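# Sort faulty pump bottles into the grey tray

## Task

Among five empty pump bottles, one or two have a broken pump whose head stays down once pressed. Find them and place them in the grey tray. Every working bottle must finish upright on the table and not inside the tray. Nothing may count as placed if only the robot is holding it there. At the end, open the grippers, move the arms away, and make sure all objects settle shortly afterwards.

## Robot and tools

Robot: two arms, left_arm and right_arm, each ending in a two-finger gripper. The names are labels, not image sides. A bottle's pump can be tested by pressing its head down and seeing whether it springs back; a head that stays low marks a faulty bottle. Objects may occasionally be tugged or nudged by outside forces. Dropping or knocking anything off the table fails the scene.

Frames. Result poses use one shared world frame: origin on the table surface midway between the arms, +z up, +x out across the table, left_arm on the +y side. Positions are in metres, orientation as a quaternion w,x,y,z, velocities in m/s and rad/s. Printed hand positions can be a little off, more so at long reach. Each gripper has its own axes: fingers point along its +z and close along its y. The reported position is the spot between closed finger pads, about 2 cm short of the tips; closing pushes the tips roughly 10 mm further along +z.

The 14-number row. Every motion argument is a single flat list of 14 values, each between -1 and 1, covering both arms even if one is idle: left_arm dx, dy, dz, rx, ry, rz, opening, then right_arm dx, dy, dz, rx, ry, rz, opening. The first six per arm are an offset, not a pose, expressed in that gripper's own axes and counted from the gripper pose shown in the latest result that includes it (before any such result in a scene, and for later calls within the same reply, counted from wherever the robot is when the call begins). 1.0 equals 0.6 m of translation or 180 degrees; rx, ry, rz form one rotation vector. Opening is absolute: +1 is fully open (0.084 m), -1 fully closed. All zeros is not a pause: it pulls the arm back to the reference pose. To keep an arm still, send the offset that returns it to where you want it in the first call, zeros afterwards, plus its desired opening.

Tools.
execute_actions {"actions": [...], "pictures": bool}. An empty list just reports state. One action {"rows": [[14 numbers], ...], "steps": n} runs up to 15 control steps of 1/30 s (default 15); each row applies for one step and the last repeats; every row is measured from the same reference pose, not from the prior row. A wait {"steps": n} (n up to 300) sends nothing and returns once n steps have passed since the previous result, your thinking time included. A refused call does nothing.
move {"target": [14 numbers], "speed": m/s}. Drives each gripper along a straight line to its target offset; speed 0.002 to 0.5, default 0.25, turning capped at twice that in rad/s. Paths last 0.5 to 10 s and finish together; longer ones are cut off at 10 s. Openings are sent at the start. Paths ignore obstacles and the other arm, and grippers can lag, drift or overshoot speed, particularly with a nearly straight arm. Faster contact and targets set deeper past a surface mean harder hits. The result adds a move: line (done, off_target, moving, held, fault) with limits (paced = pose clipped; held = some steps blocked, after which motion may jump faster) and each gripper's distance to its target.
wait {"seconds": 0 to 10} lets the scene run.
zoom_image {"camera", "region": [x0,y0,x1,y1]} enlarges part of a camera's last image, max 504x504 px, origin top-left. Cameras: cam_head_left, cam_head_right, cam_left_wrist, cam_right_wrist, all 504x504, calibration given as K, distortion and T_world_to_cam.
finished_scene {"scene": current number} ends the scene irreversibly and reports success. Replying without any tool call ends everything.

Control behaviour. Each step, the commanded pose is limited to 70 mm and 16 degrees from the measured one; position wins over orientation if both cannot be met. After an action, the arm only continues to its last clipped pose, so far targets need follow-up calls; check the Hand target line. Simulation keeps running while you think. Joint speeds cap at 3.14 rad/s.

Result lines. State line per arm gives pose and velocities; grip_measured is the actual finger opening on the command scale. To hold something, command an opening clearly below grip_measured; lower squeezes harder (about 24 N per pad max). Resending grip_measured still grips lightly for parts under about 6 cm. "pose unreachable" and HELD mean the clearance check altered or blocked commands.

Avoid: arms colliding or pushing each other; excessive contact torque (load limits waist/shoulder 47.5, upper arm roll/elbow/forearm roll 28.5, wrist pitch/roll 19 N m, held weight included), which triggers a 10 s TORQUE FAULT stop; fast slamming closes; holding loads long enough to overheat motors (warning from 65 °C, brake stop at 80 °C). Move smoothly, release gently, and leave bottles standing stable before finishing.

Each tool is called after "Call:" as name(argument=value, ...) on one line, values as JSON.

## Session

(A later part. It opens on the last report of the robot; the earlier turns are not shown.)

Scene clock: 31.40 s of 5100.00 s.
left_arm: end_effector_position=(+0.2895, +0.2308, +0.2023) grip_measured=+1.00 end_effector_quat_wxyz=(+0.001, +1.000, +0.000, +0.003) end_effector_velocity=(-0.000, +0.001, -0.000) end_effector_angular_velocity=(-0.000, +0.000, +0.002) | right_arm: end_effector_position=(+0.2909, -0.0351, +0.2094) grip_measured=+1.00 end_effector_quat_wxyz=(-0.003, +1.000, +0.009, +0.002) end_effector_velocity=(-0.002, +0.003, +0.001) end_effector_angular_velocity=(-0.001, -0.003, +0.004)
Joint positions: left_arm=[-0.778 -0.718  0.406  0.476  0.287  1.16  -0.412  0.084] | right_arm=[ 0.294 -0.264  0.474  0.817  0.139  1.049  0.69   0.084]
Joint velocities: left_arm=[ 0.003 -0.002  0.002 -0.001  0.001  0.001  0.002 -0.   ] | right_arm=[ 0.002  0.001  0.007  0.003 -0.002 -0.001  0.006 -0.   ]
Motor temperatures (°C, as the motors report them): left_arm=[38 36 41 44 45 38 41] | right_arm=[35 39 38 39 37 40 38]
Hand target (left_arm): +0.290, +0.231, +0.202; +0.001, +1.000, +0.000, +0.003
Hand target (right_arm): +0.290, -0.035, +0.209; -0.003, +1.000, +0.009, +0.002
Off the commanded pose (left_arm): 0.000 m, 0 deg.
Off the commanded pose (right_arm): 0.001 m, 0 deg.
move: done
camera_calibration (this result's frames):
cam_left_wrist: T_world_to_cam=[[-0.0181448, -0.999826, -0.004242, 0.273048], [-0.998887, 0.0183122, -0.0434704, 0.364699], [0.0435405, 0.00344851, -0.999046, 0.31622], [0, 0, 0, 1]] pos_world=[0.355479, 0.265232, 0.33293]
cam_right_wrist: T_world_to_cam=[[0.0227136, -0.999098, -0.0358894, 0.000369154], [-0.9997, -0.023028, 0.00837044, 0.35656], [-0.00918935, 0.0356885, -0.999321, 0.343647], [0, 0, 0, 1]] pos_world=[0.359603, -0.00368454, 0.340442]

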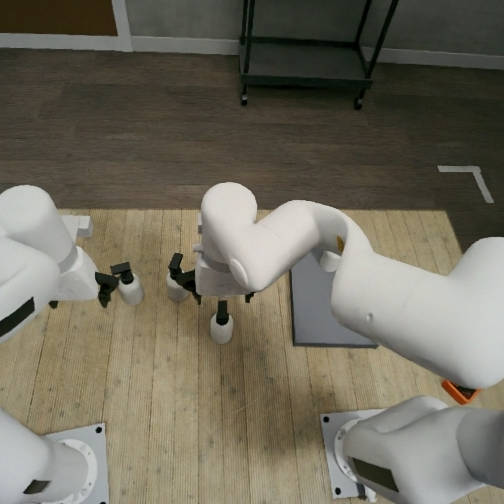

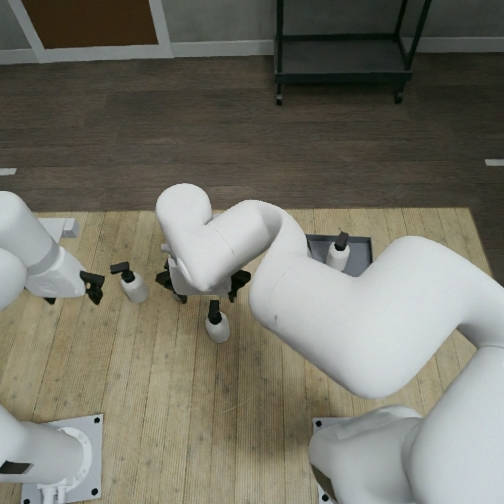

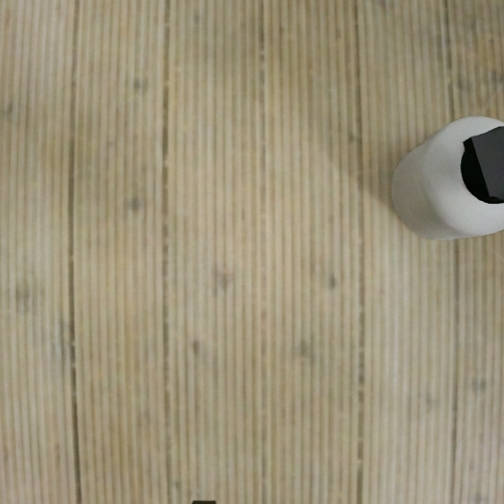

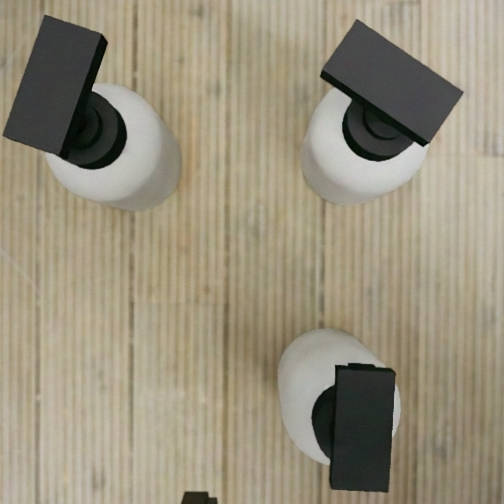

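Call:
move(target=[0,0,0,0,0,0,1,0.011,0,0.215,0,0,0,1], speed=0.12)

Call:
move(target=[0,0,0,0,0,0,1,0,0,0,0,0,0,-0.3])

Call:
move(target=[0,0,0,0,0,0,1,0,0,-0.13,0,0,0,-0.3], speed=0.12)

Call:
move(target=[0,0,0,0,0,0,1,0.09,0.475,0,0,0,0,-0.3], speed=0.2)

Call:
move(target=[0,0,0,0,0,0,1,0,0,0.115,0,0,0,-0.3], speed=0.08)

Call:
move(target=[0,0,0,0,0,0,1,0,0,0,0,0,0,1])

Call:
move(target=[0,0,0,0,0,0,1,0,0,-0.22,0,0,0,1], speed=0.15)

Scene clock: 34.80 s of 5100.00 s.
left_arm: end_effector_position=(+0.2895, +0.2308, +0.2023) grip_measured=+1.00 end_effector_quat_wxyz=(+0.001, +1.000, +0.000, +0.003) end_effector_velocity=(-0.000, -0.000, -0.000) end_effector_angular_velocity=(+0.000, +0.001, -0.000) | right_arm: end_effector_position=(+0.2981, -0.0342, +0.0806) grip_measured=+1.00 end_effector_quat_wxyz=(-0.003, +1.000, +0.009, +0.002) end_effector_velocity=(-0.000, -0.001, -0.002) end_effector_angular_velocity=(-0.002, +0.000, -0.002)
Joint positions: left_arm=[-0.778 -0.718  0.406  0.476  0.287  1.16  -0.412  0.084] | right_arm=[ 0.272  0.017  0.515  0.657 -0.013  0.635  0.803  0.084]
Joint velocities: left_arm=[-0.    -0.    -0.001 -0.001 -0.    -0.    -0.     0.   ] | right_arm=[-0.001  0.004 -0.    -0.002 -0.006 -0.004  0.006 -0.   ]
Motor temperatures (°C, as the motors report them): left_arm=[38 36 41 44 45 38 41] | right_arm=[35 39 38 39 37 40 38]
Hand target (left_arm): +0.290, +0.231, +0.202; +0.001, +1.000, +0.000, +0.003
Hand target (right_arm): +0.298, -0.034, +0.080; -0.003, +1.000, +0.008, +0.002
Off the commanded pose (left_arm): 0.000 m, 0 deg.
Off the commanded pose (right_arm): 0.000 m, 0 deg.
move: done
camera_calibration (this result's frames):
cam_left_wrist: T_world_to_cam=[[-0.0181431, -0.999826, -0.00424115, 0.273048], [-0.998887, 0.0183104, -0.0434711, 0.3647], [0.0435413, 0.00344773, -0.999046, 0.31622], [0, 0, 0, 1]] pos_world=[0.35548, 0.265233, 0.33293]
cam_right_wrist: T_world_to_cam=[[0.0225286, -0.999082, -0.0364234, -0.00343733], [-0.999711, -0.0228202, 0.00761112, 0.364952], [-0.00843532, 0.0362414, -0.999307, 0.214792], [0, 0, 0, 1]] pos_world=[0.366736, -0.00289025, 0.21174]

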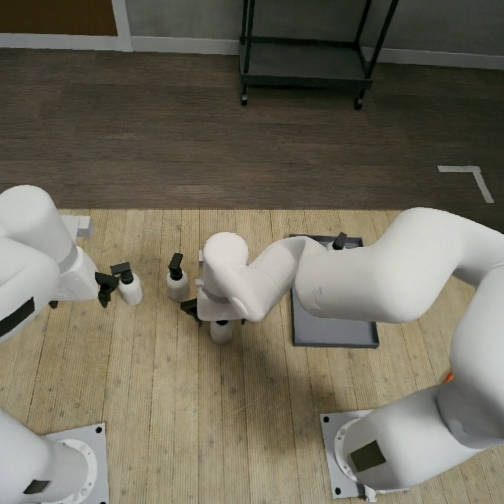

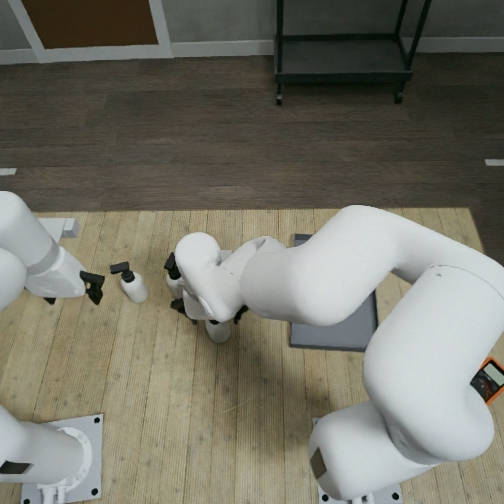

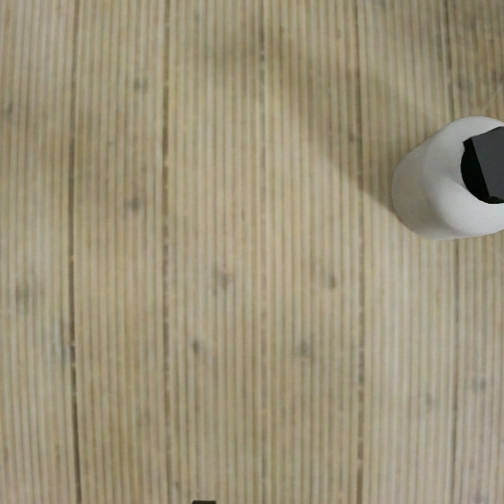

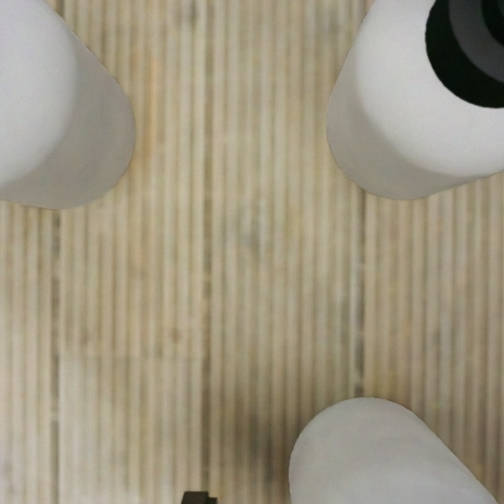

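Scene clock: 35.30 s of 5100.00 s.
left_arm: end_effector_position=(+0.2895, +0.2308, +0.2023) grip_measured=+1.00 end_effector_quat_wxyz=(+0.001, +1.000, +0.000, +0.003) end_effector_velocity=(-0.000, +0.000, -0.000) end_effector_angular_velocity=(+0.000, +0.001, -0.002) | right_arm: end_effector_position=(+0.2985, -0.0339, +0.0810) grip_measured=+0.09 end_effector_quat_wxyz=(-0.004, +1.000, +0.009, +0.003) end_effector_velocity=(-0.001, -0.001, -0.001) end_effector_angular_velocity=(-0.002, +0.003, +0.000)
Joint positions: left_arm=[-0.778 -0.718  0.406  0.476  0.287  1.16  -0.412  0.084] | right_arm=[ 0.272  0.017  0.515  0.658 -0.013  0.635  0.803  0.048]
Joint velocities: left_arm=[-0.     0.     0.    -0.001  0.    -0.     0.002  0.   ] | right_arm=[-0.     0.001  0.    -0.002  0.001  0.    -0.001  0.   ]
Motor temperatures (°C, as the motors report them): left_arm=[38 36 41 44 45 38 41] | right_arm=[35 39 38 39 37 40 38]
Hand target (left_arm): +0.290, +0.231, +0.202; +0.001, +1.000, +0.000, +0.003
Hand target (right_arm): +0.298, -0.034, +0.081; -0.003, +1.000, +0.009, +0.002
Off the commanded pose (left_arm): 0.000 m, 0 deg.
Off the commanded pose (right_arm): 0.001 m, 0 deg.
move: done
camera_calibration (this result's frames):
cam_left_wrist: T_world_to_cam=[[-0.0181427, -0.999826, -0.00424109, 0.273048], [-0.998887, 0.0183101, -0.0434712, 0.3647], [0.0435413, 0.00344768, -0.999046, 0.31622], [0, 0, 0, 1]] pos_world=[0.35548, 0.265233, 0.33293]
cam_right_wrist: T_world_to_cam=[[0.0225517, -0.999055, -0.0371473, -0.00309931], [-0.999718, -0.0228129, 0.00662212, 0.365359], [-0.00746331, 0.0369874, -0.999288, 0.21489], [0, 0, 0, 1]] pos_world=[0.36693, -0.00270971, 0.212203]

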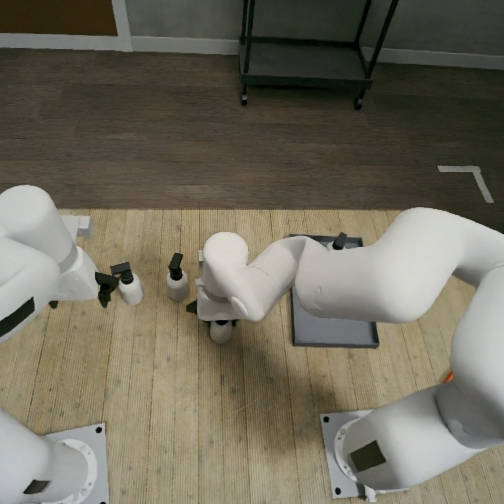

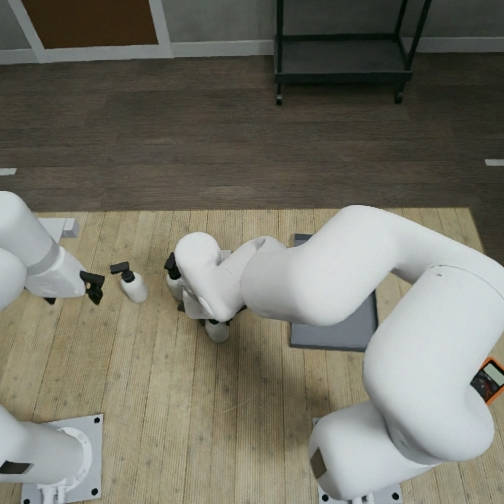

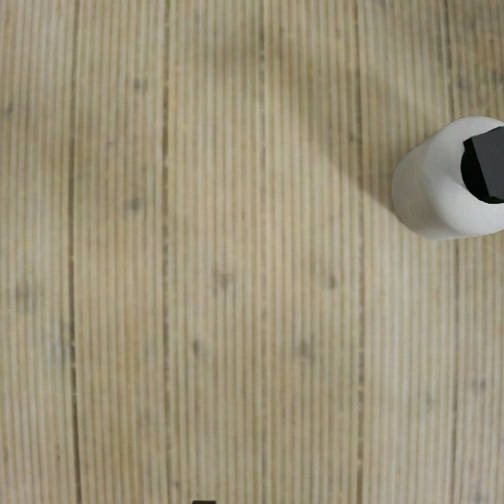

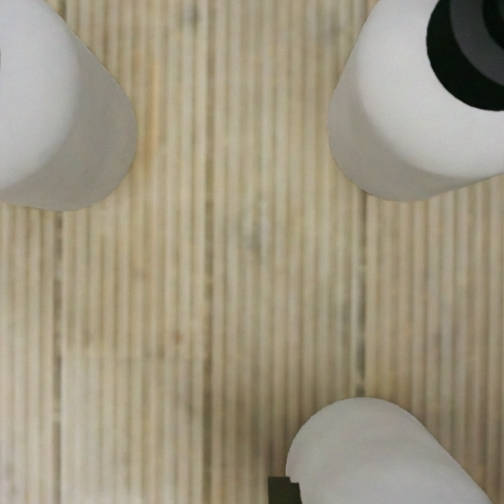

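Scene clock: 36.33 s of 5100.00 s.
left_arm: end_effector_position=(+0.2895, +0.2308, +0.2023) grip_measured=+1.00 end_effector_quat_wxyz=(+0.001, +1.000, +0.000, +0.003) end_effector_velocity=(-0.000, -0.000, -0.000) end_effector_angular_velocity=(-0.000, +0.001, +0.002) | right_arm: end_effector_position=(+0.2979, -0.0346, +0.1586) grip_measured=+0.09 end_effector_quat_wxyz=(-0.003, +1.000, +0.009, +0.003) end_effector_velocity=(+0.001, +0.001, +0.003) end_effector_angular_velocity=(+0.003, -0.004, -0.001)
Joint positions: left_arm=[-0.778 -0.718  0.406  0.476  0.287  1.16  -0.412  0.084] | right_arm=[ 0.279 -0.169  0.499  0.744  0.105  0.887  0.71   0.048]
Joint velocities: left_arm=[-0.     0.     0.    -0.001 -0.    -0.    -0.002  0.   ] | right_arm=[-0.    -0.003 -0.     0.005  0.001  0.003 -0.     0.   ]
Motor temperatures (°C, as the motors report them): left_arm=[38 36 41 44 45 38 41] | right_arm=[35 39 38 39 37 40 38]
Hand target (left_arm): +0.290, +0.231, +0.202; +0.001, +1.000, +0.000, +0.003
Hand target (right_arm): +0.298, -0.034, +0.159; -0.004, +1.000, +0.009, +0.003
Off the commanded pose (left_arm): 0.000 m, 0 deg.
Off the commanded pose (right_arm): 0.000 m, 0 deg.
move: done
camera_calibration (this result's frames):
cam_left_wrist: T_world_to_cam=[[-0.0181428, -0.999826, -0.00424108, 0.273048], [-0.998887, 0.0183101, -0.0434712, 0.3647], [0.0435413, 0.00344767, -0.999046, 0.31622], [0, 0, 0, 1]] pos_world=[0.35548, 0.265233, 0.33293]
cam_right_wrist: T_world_to_cam=[[0.0227023, -0.999072, -0.0366139, -0.000949519], [-0.999708, -0.0229912, 0.00748905, 0.364086], [-0.0083239, 0.0364332, -0.999301, 0.292761], [0, 0, 0, 1]] pos_world=[0.366438, -0.00324409, 0.289795]

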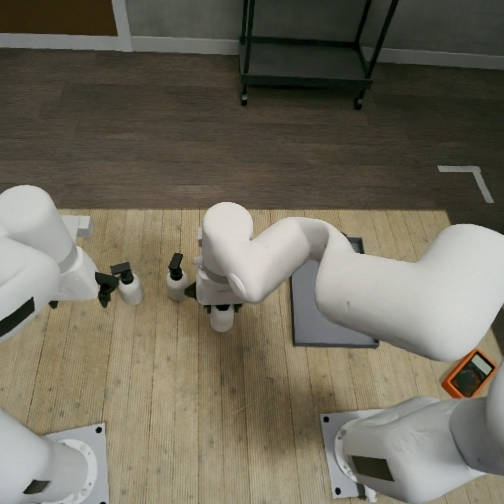

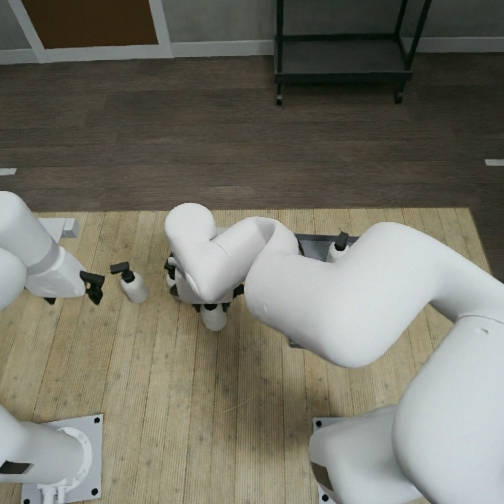

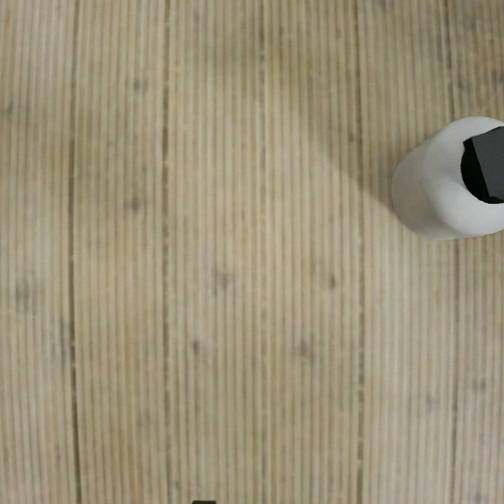

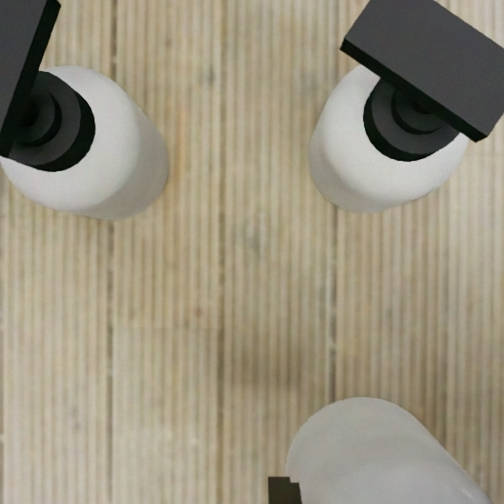

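Scene clock: 38.20 s of 5100.00 s.
left_arm: end_effector_position=(+0.2895, +0.2308, +0.2023) grip_measured=+1.00 end_effector_quat_wxyz=(+0.001, +1.000, +0.000, +0.003) end_effector_velocity=(-0.000, +0.000, -0.000) end_effector_angular_velocity=(-0.000, +0.001, +0.000) | right_arm: end_effector_position=(+0.3570, -0.3190, +0.1577) grip_measured=+0.09 end_effector_quat_wxyz=(-0.002, +1.000, +0.009, +0.003) end_effector_velocity=(+0.001, -0.003, +0.000) end_effector_angular_velocity=(+0.002, -0.001, -0.005)
Joint positions: left_arm=[-0.778 -0.718  0.406  0.476  0.287  1.16  -0.412  0.084] | right_arm=[-0.016 -0.377  0.011  0.53   0.011  0.901 -0.009  0.048]
Joint velocities: left_arm=[ 0.    -0.     0.    -0.001 -0.    -0.    -0.    -0.   ] | right_arm=[-0.005  0.001 -0.005  0.002 -0.    -0.001 -0.004 -0.   ]
Motor temperatures (°C, as the motors report them): left_arm=[38 36 41 44 45 38 41] | right_arm=[35 39 38 39 37 40 38]
Hand target (left_arm): +0.290, +0.231, +0.202; +0.001, +1.000, +0.000, +0.003
Hand target (right_arm): +0.357, -0.320, +0.158; -0.002, +1.000, +0.009, +0.003
Off the commanded pose (left_arm): 0.000 m, 0 deg.
Off the commanded pose (right_arm): 0.001 m, 0 deg.
move: done
camera_calibration (this result's frames):
cam_left_wrist: T_world_to_cam=[[-0.0181429, -0.999826, -0.00424108, 0.273048], [-0.998887, 0.0183102, -0.0434712, 0.3647], [0.0435413, 0.00344767, -0.999046, 0.31622], [0, 0, 0, 1]] pos_world=[0.35548, 0.265233, 0.33293]
cam_right_wrist: T_world_to_cam=[[0.0237076, -0.99912, -0.0346081, -0.287214], [-0.999692, -0.0239474, 0.00653172, 0.416511], [-0.00735475, 0.0344425, -0.99938, 0.301684], [0, 0, 0, 1]] pos_world=[0.425411, -0.287378, 0.288837]

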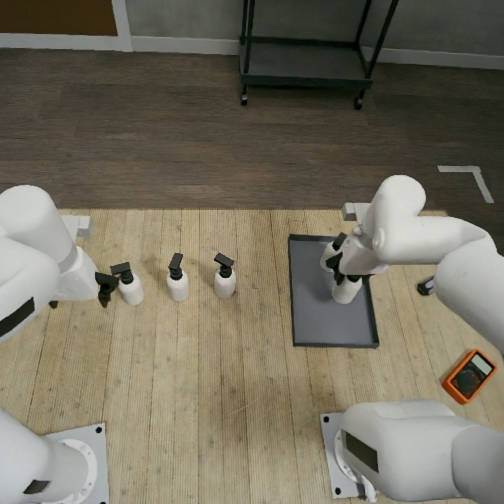

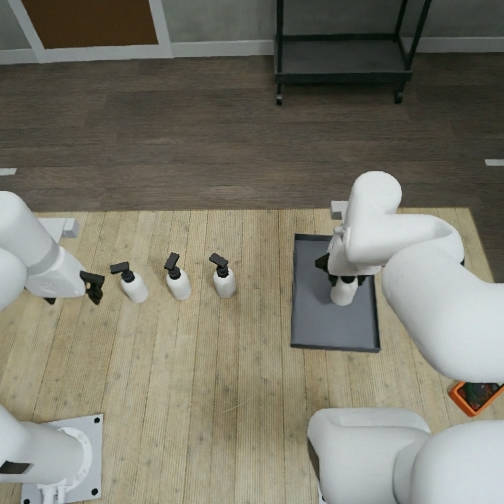

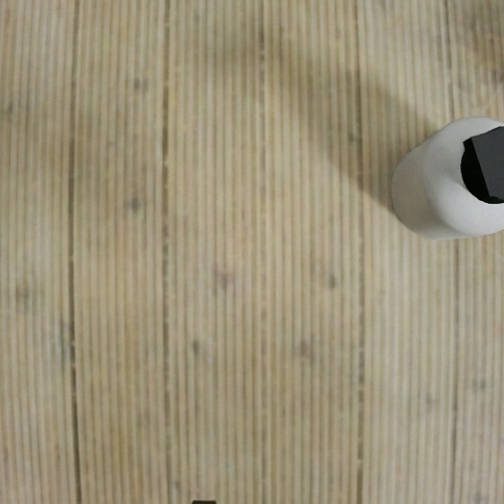

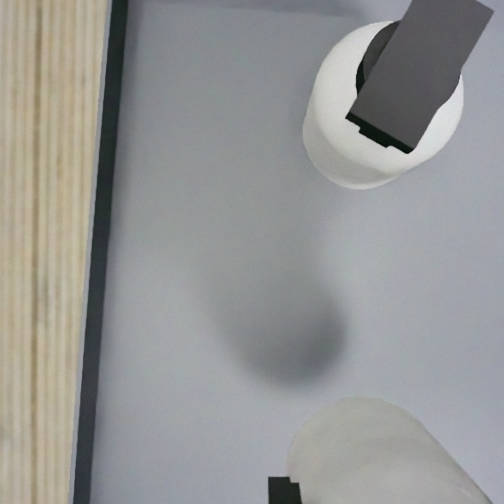

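Scene clock: 39.40 s of 5100.00 s.
left_arm: end_effector_position=(+0.2895, +0.2308, +0.2023) grip_measured=+1.00 end_effector_quat_wxyz=(+0.001, +1.000, +0.000, +0.003) end_effector_velocity=(+0.000, -0.000, +0.000) end_effector_angular_velocity=(+0.000, -0.001, -0.002) | right_arm: end_effector_position=(+0.3576, -0.3188, +0.0889) grip_measured=+0.09 end_effector_quat_wxyz=(-0.002, +1.000, +0.009, +0.003) end_effector_velocity=(+0.000, -0.000, -0.001) end_effector_angular_velocity=(-0.000, -0.001, +0.001)
Joint positions: left_arm=[-0.778 -0.718  0.406  0.476  0.287  1.16  -0.412  0.084] | right_arm=[-0.015 -0.215  0.013  0.44   0.012  0.648 -0.008  0.048]
Joint velocities: left_arm=[ 0.    -0.    -0.001  0.     0.     0.     0.002  0.   ] | right_arm=[-0.001  0.003 -0.    -0.001 -0.    -0.005 -0.003  0.   ]
Motor temperatures (°C, as the motors report them): left_arm=[38 36 41 44 45 38 41] | right_arm=[35 39 38 39 37 40 38]
Hand target (left_arm): +0.290, +0.231, +0.202; +0.001, +1.000, +0.000, +0.003
Hand target (right_arm): +0.357, -0.319, +0.089; -0.002, +1.000, +0.009, +0.003
Off the commanded pose (left_arm): 0.000 m, 0 deg.
Off the commanded pose (right_arm): 0.000 m, 0 deg.
move: done
camera_calibration (this result's frames):
cam_left_wrist: T_world_to_cam=[[-0.0181428, -0.999826, -0.00424118, 0.273048], [-0.998887, 0.0183102, -0.0434713, 0.3647], [0.0435414, 0.00344777, -0.999046, 0.31622], [0, 0, 0, 1]] pos_world=[0.35548, 0.265233, 0.33293]
cam_right_wrist: T_world_to_cam=[[0.0236619, -0.999128, -0.0343993, -0.289349], [-0.999698, -0.0238742, 0.00577347, 0.41762], [-0.00658969, 0.0342523, -0.999391, 0.232615], [0, 0, 0, 1]] pos_world=[0.425873, -0.287093, 0.220109]

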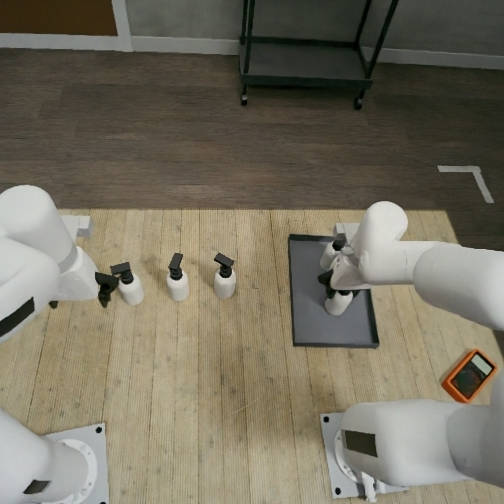

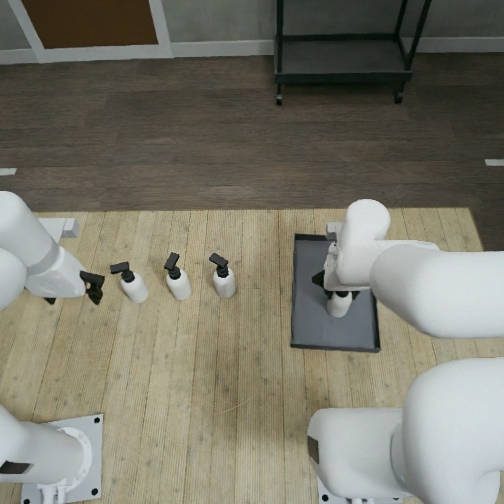

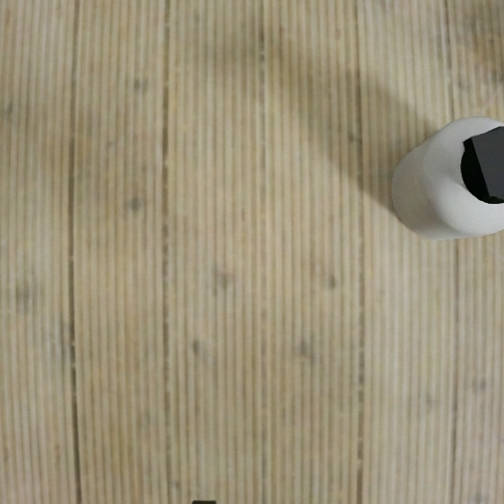

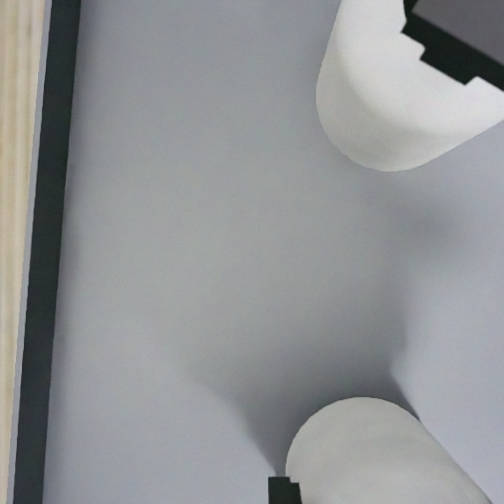

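Scene clock: 39.90 s of 5100.00 s.
left_arm: end_effector_position=(+0.2895, +0.2308, +0.2023) grip_measured=+1.00 end_effector_quat_wxyz=(+0.001, +1.000, +0.000, +0.003) end_effector_velocity=(-0.000, -0.000, -0.000) end_effector_angular_velocity=(+0.000, +0.001, -0.000) | right_arm: end_effector_position=(+0.3576, -0.3188, +0.0889) grip_measured=+1.00 end_effector_quat_wxyz=(-0.002, +1.000, +0.009, +0.003) end_effector_velocity=(-0.001, +0.001, -0.000) end_effector_angular_velocity=(-0.000, +0.002, +0.002)
Joint positions: left_arm=[-0.778 -0.718  0.406  0.476  0.287  1.16  -0.412  0.084] | right_arm=[-0.015 -0.215  0.013  0.44   0.012  0.648 -0.008  0.084]
Joint velocities: left_arm=[-0.    -0.    -0.    -0.001 -0.     0.    -0.     0.   ] | right_arm=[ 0.002  0.     0.    -0.001 -0.     0.     0.001 -0.   ]
Motor temperatures (°C, as the motors report them): left_arm=[38 36 41 44 45 38 41] | right_arm=[35 39 38 39 37 40 38]
Hand target (left_arm): +0.290, +0.231, +0.202; +0.001, +1.000, +0.000, +0.003
Hand target (right_arm): +0.358, -0.319, +0.089; -0.002, +1.000, +0.009, +0.003
Off the commanded pose (left_arm): 0.000 m, 0 deg.
Off the commanded pose (right_arm): 0.000 m, 0 deg.
move: done
camera_calibration (this result's frames):
cam_left_wrist: T_world_to_cam=[[-0.018143, -0.999826, -0.00424135, 0.273048], [-0.998887, 0.0183103, -0.0434711, 0.3647], [0.0435412, 0.00344794, -0.999046, 0.31622], [0, 0, 0, 1]] pos_world=[0.35548, 0.265233, 0.33293]
cam_right_wrist: T_world_to_cam=[[0.0236626, -0.999128, -0.0343988, -0.289349], [-0.999699, -0.0238737, 0.00573936, 0.41763], [-0.00655558, 0.0342526, -0.999392, 0.232615], [0, 0, 0, 1]] pos_world=[0.425876, -0.287094, 0.220124]

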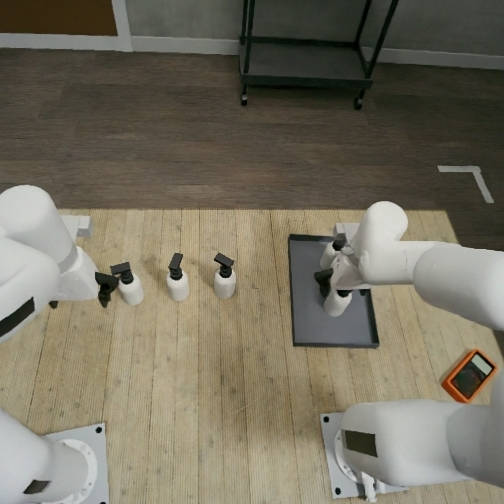

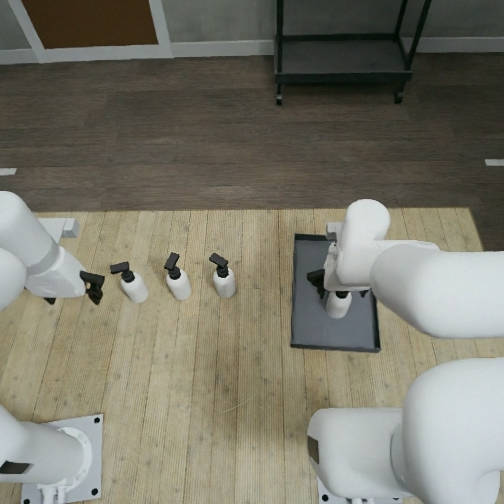

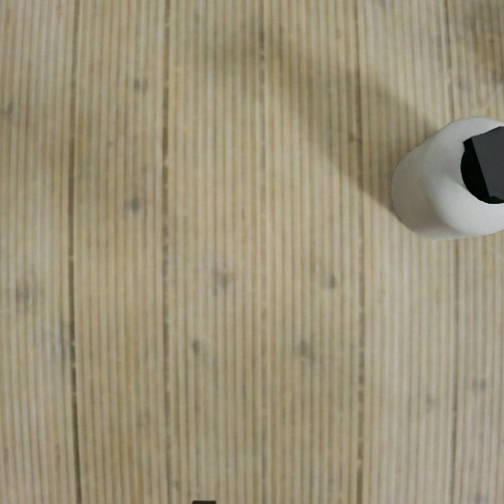

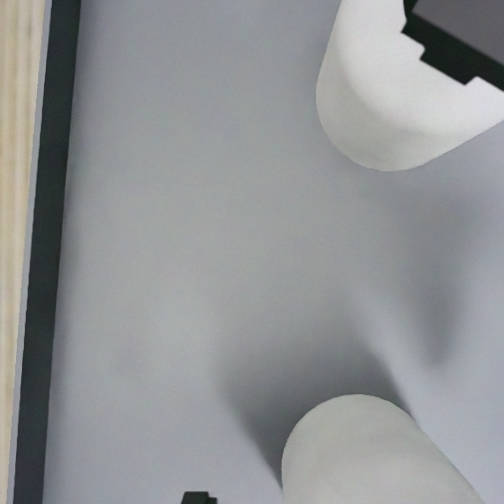

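Scene clock: 41.20 s of 5100.00 s.
left_arm: end_effector_position=(+0.2895, +0.2308, +0.2023) grip_measured=+1.00 end_effector_quat_wxyz=(+0.001, +1.000, +0.000, +0.003) end_effector_velocity=(-0.000, -0.000, +0.000) end_effector_angular_velocity=(+0.000, -0.000, +0.000) | right_arm: end_effector_position=(+0.3566, -0.3193, +0.2205) grip_measured=+1.00 end_effector_quat_wxyz=(-0.002, +1.000, +0.009, +0.003) end_effector_velocity=(+0.002, +0.000, +0.004) end_effector_angular_velocity=(+0.000, -0.006, +0.001)
Joint positions: left_arm=[-0.778 -0.718  0.406  0.476  0.287  1.16  -0.412  0.084] | right_arm=[-0.016 -0.462  0.01   0.654  0.01   1.11  -0.009  0.084]
Joint velocities: left_arm=[ 0.    -0.    -0.001 -0.    -0.    -0.    -0.001  0.   ] | right_arm=[ 0.001 -0.003 -0.     0.008  0.     0.005 -0.     0.   ]
Motor temperatures (°C, as the motors report them): left_arm=[38 36 41 44 45 38 41] | right_arm=[35 39 38 39 37 40 38]
Hand target (left_arm): +0.290, +0.231, +0.202; +0.001, +1.000, +0.000, +0.003
Hand target (right_arm): +0.357, -0.319, +0.221; -0.002, +1.000, +0.009, +0.003
Off the commanded pose (left_arm): 0.000 m, 0 deg.
Off the commanded pose (right_arm): 0.000 m, 0 deg.
move: done
camera_calibration (this result's frames):
cam_left_wrist: T_world_to_cam=[[-0.0181429, -0.999826, -0.0042413, 0.273048], [-0.998887, 0.0183103, -0.0434712, 0.3647], [0.0435413, 0.00344788, -0.999046, 0.31622], [0, 0, 0, 1]] pos_world=[0.35548, 0.265233, 0.33293]
cam_right_wrist: T_world_to_cam=[[0.0237147, -0.999116, -0.0347066, -0.285292], [-0.999688, -0.0239718, 0.00701304, 0.415551], [-0.00783882, 0.0345295, -0.999373, 0.364694], [0, 0, 0, 1]] pos_world=[0.425046, -0.287671, 0.351649]

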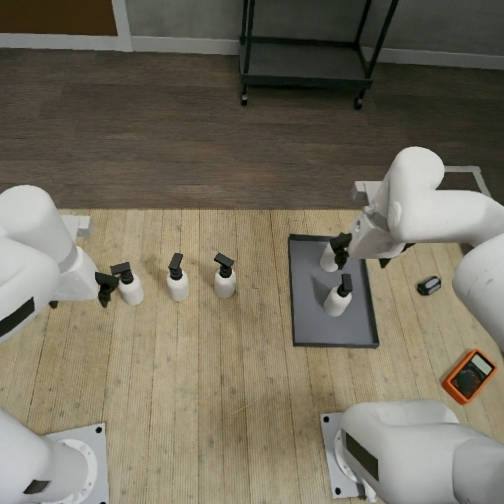

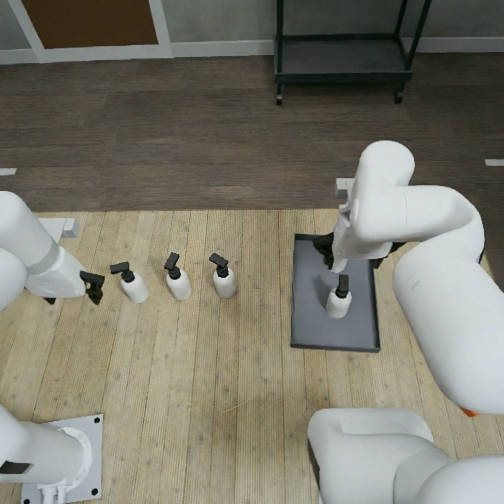

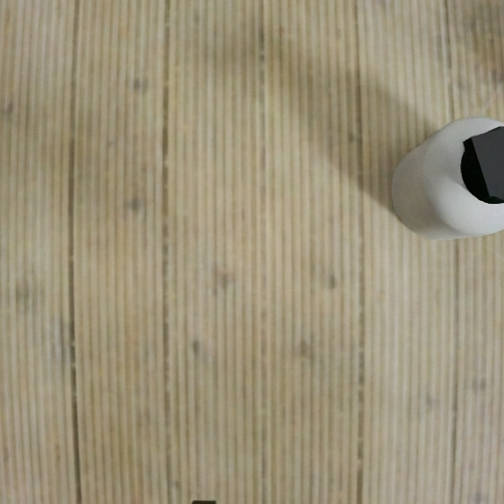

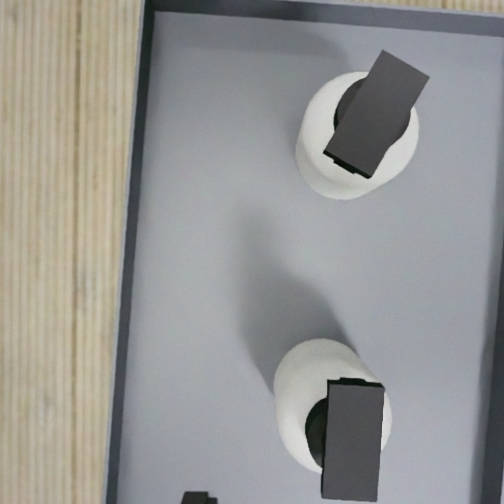

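Call:
finished_scene(scene=2)

The scene is finished: the task was done.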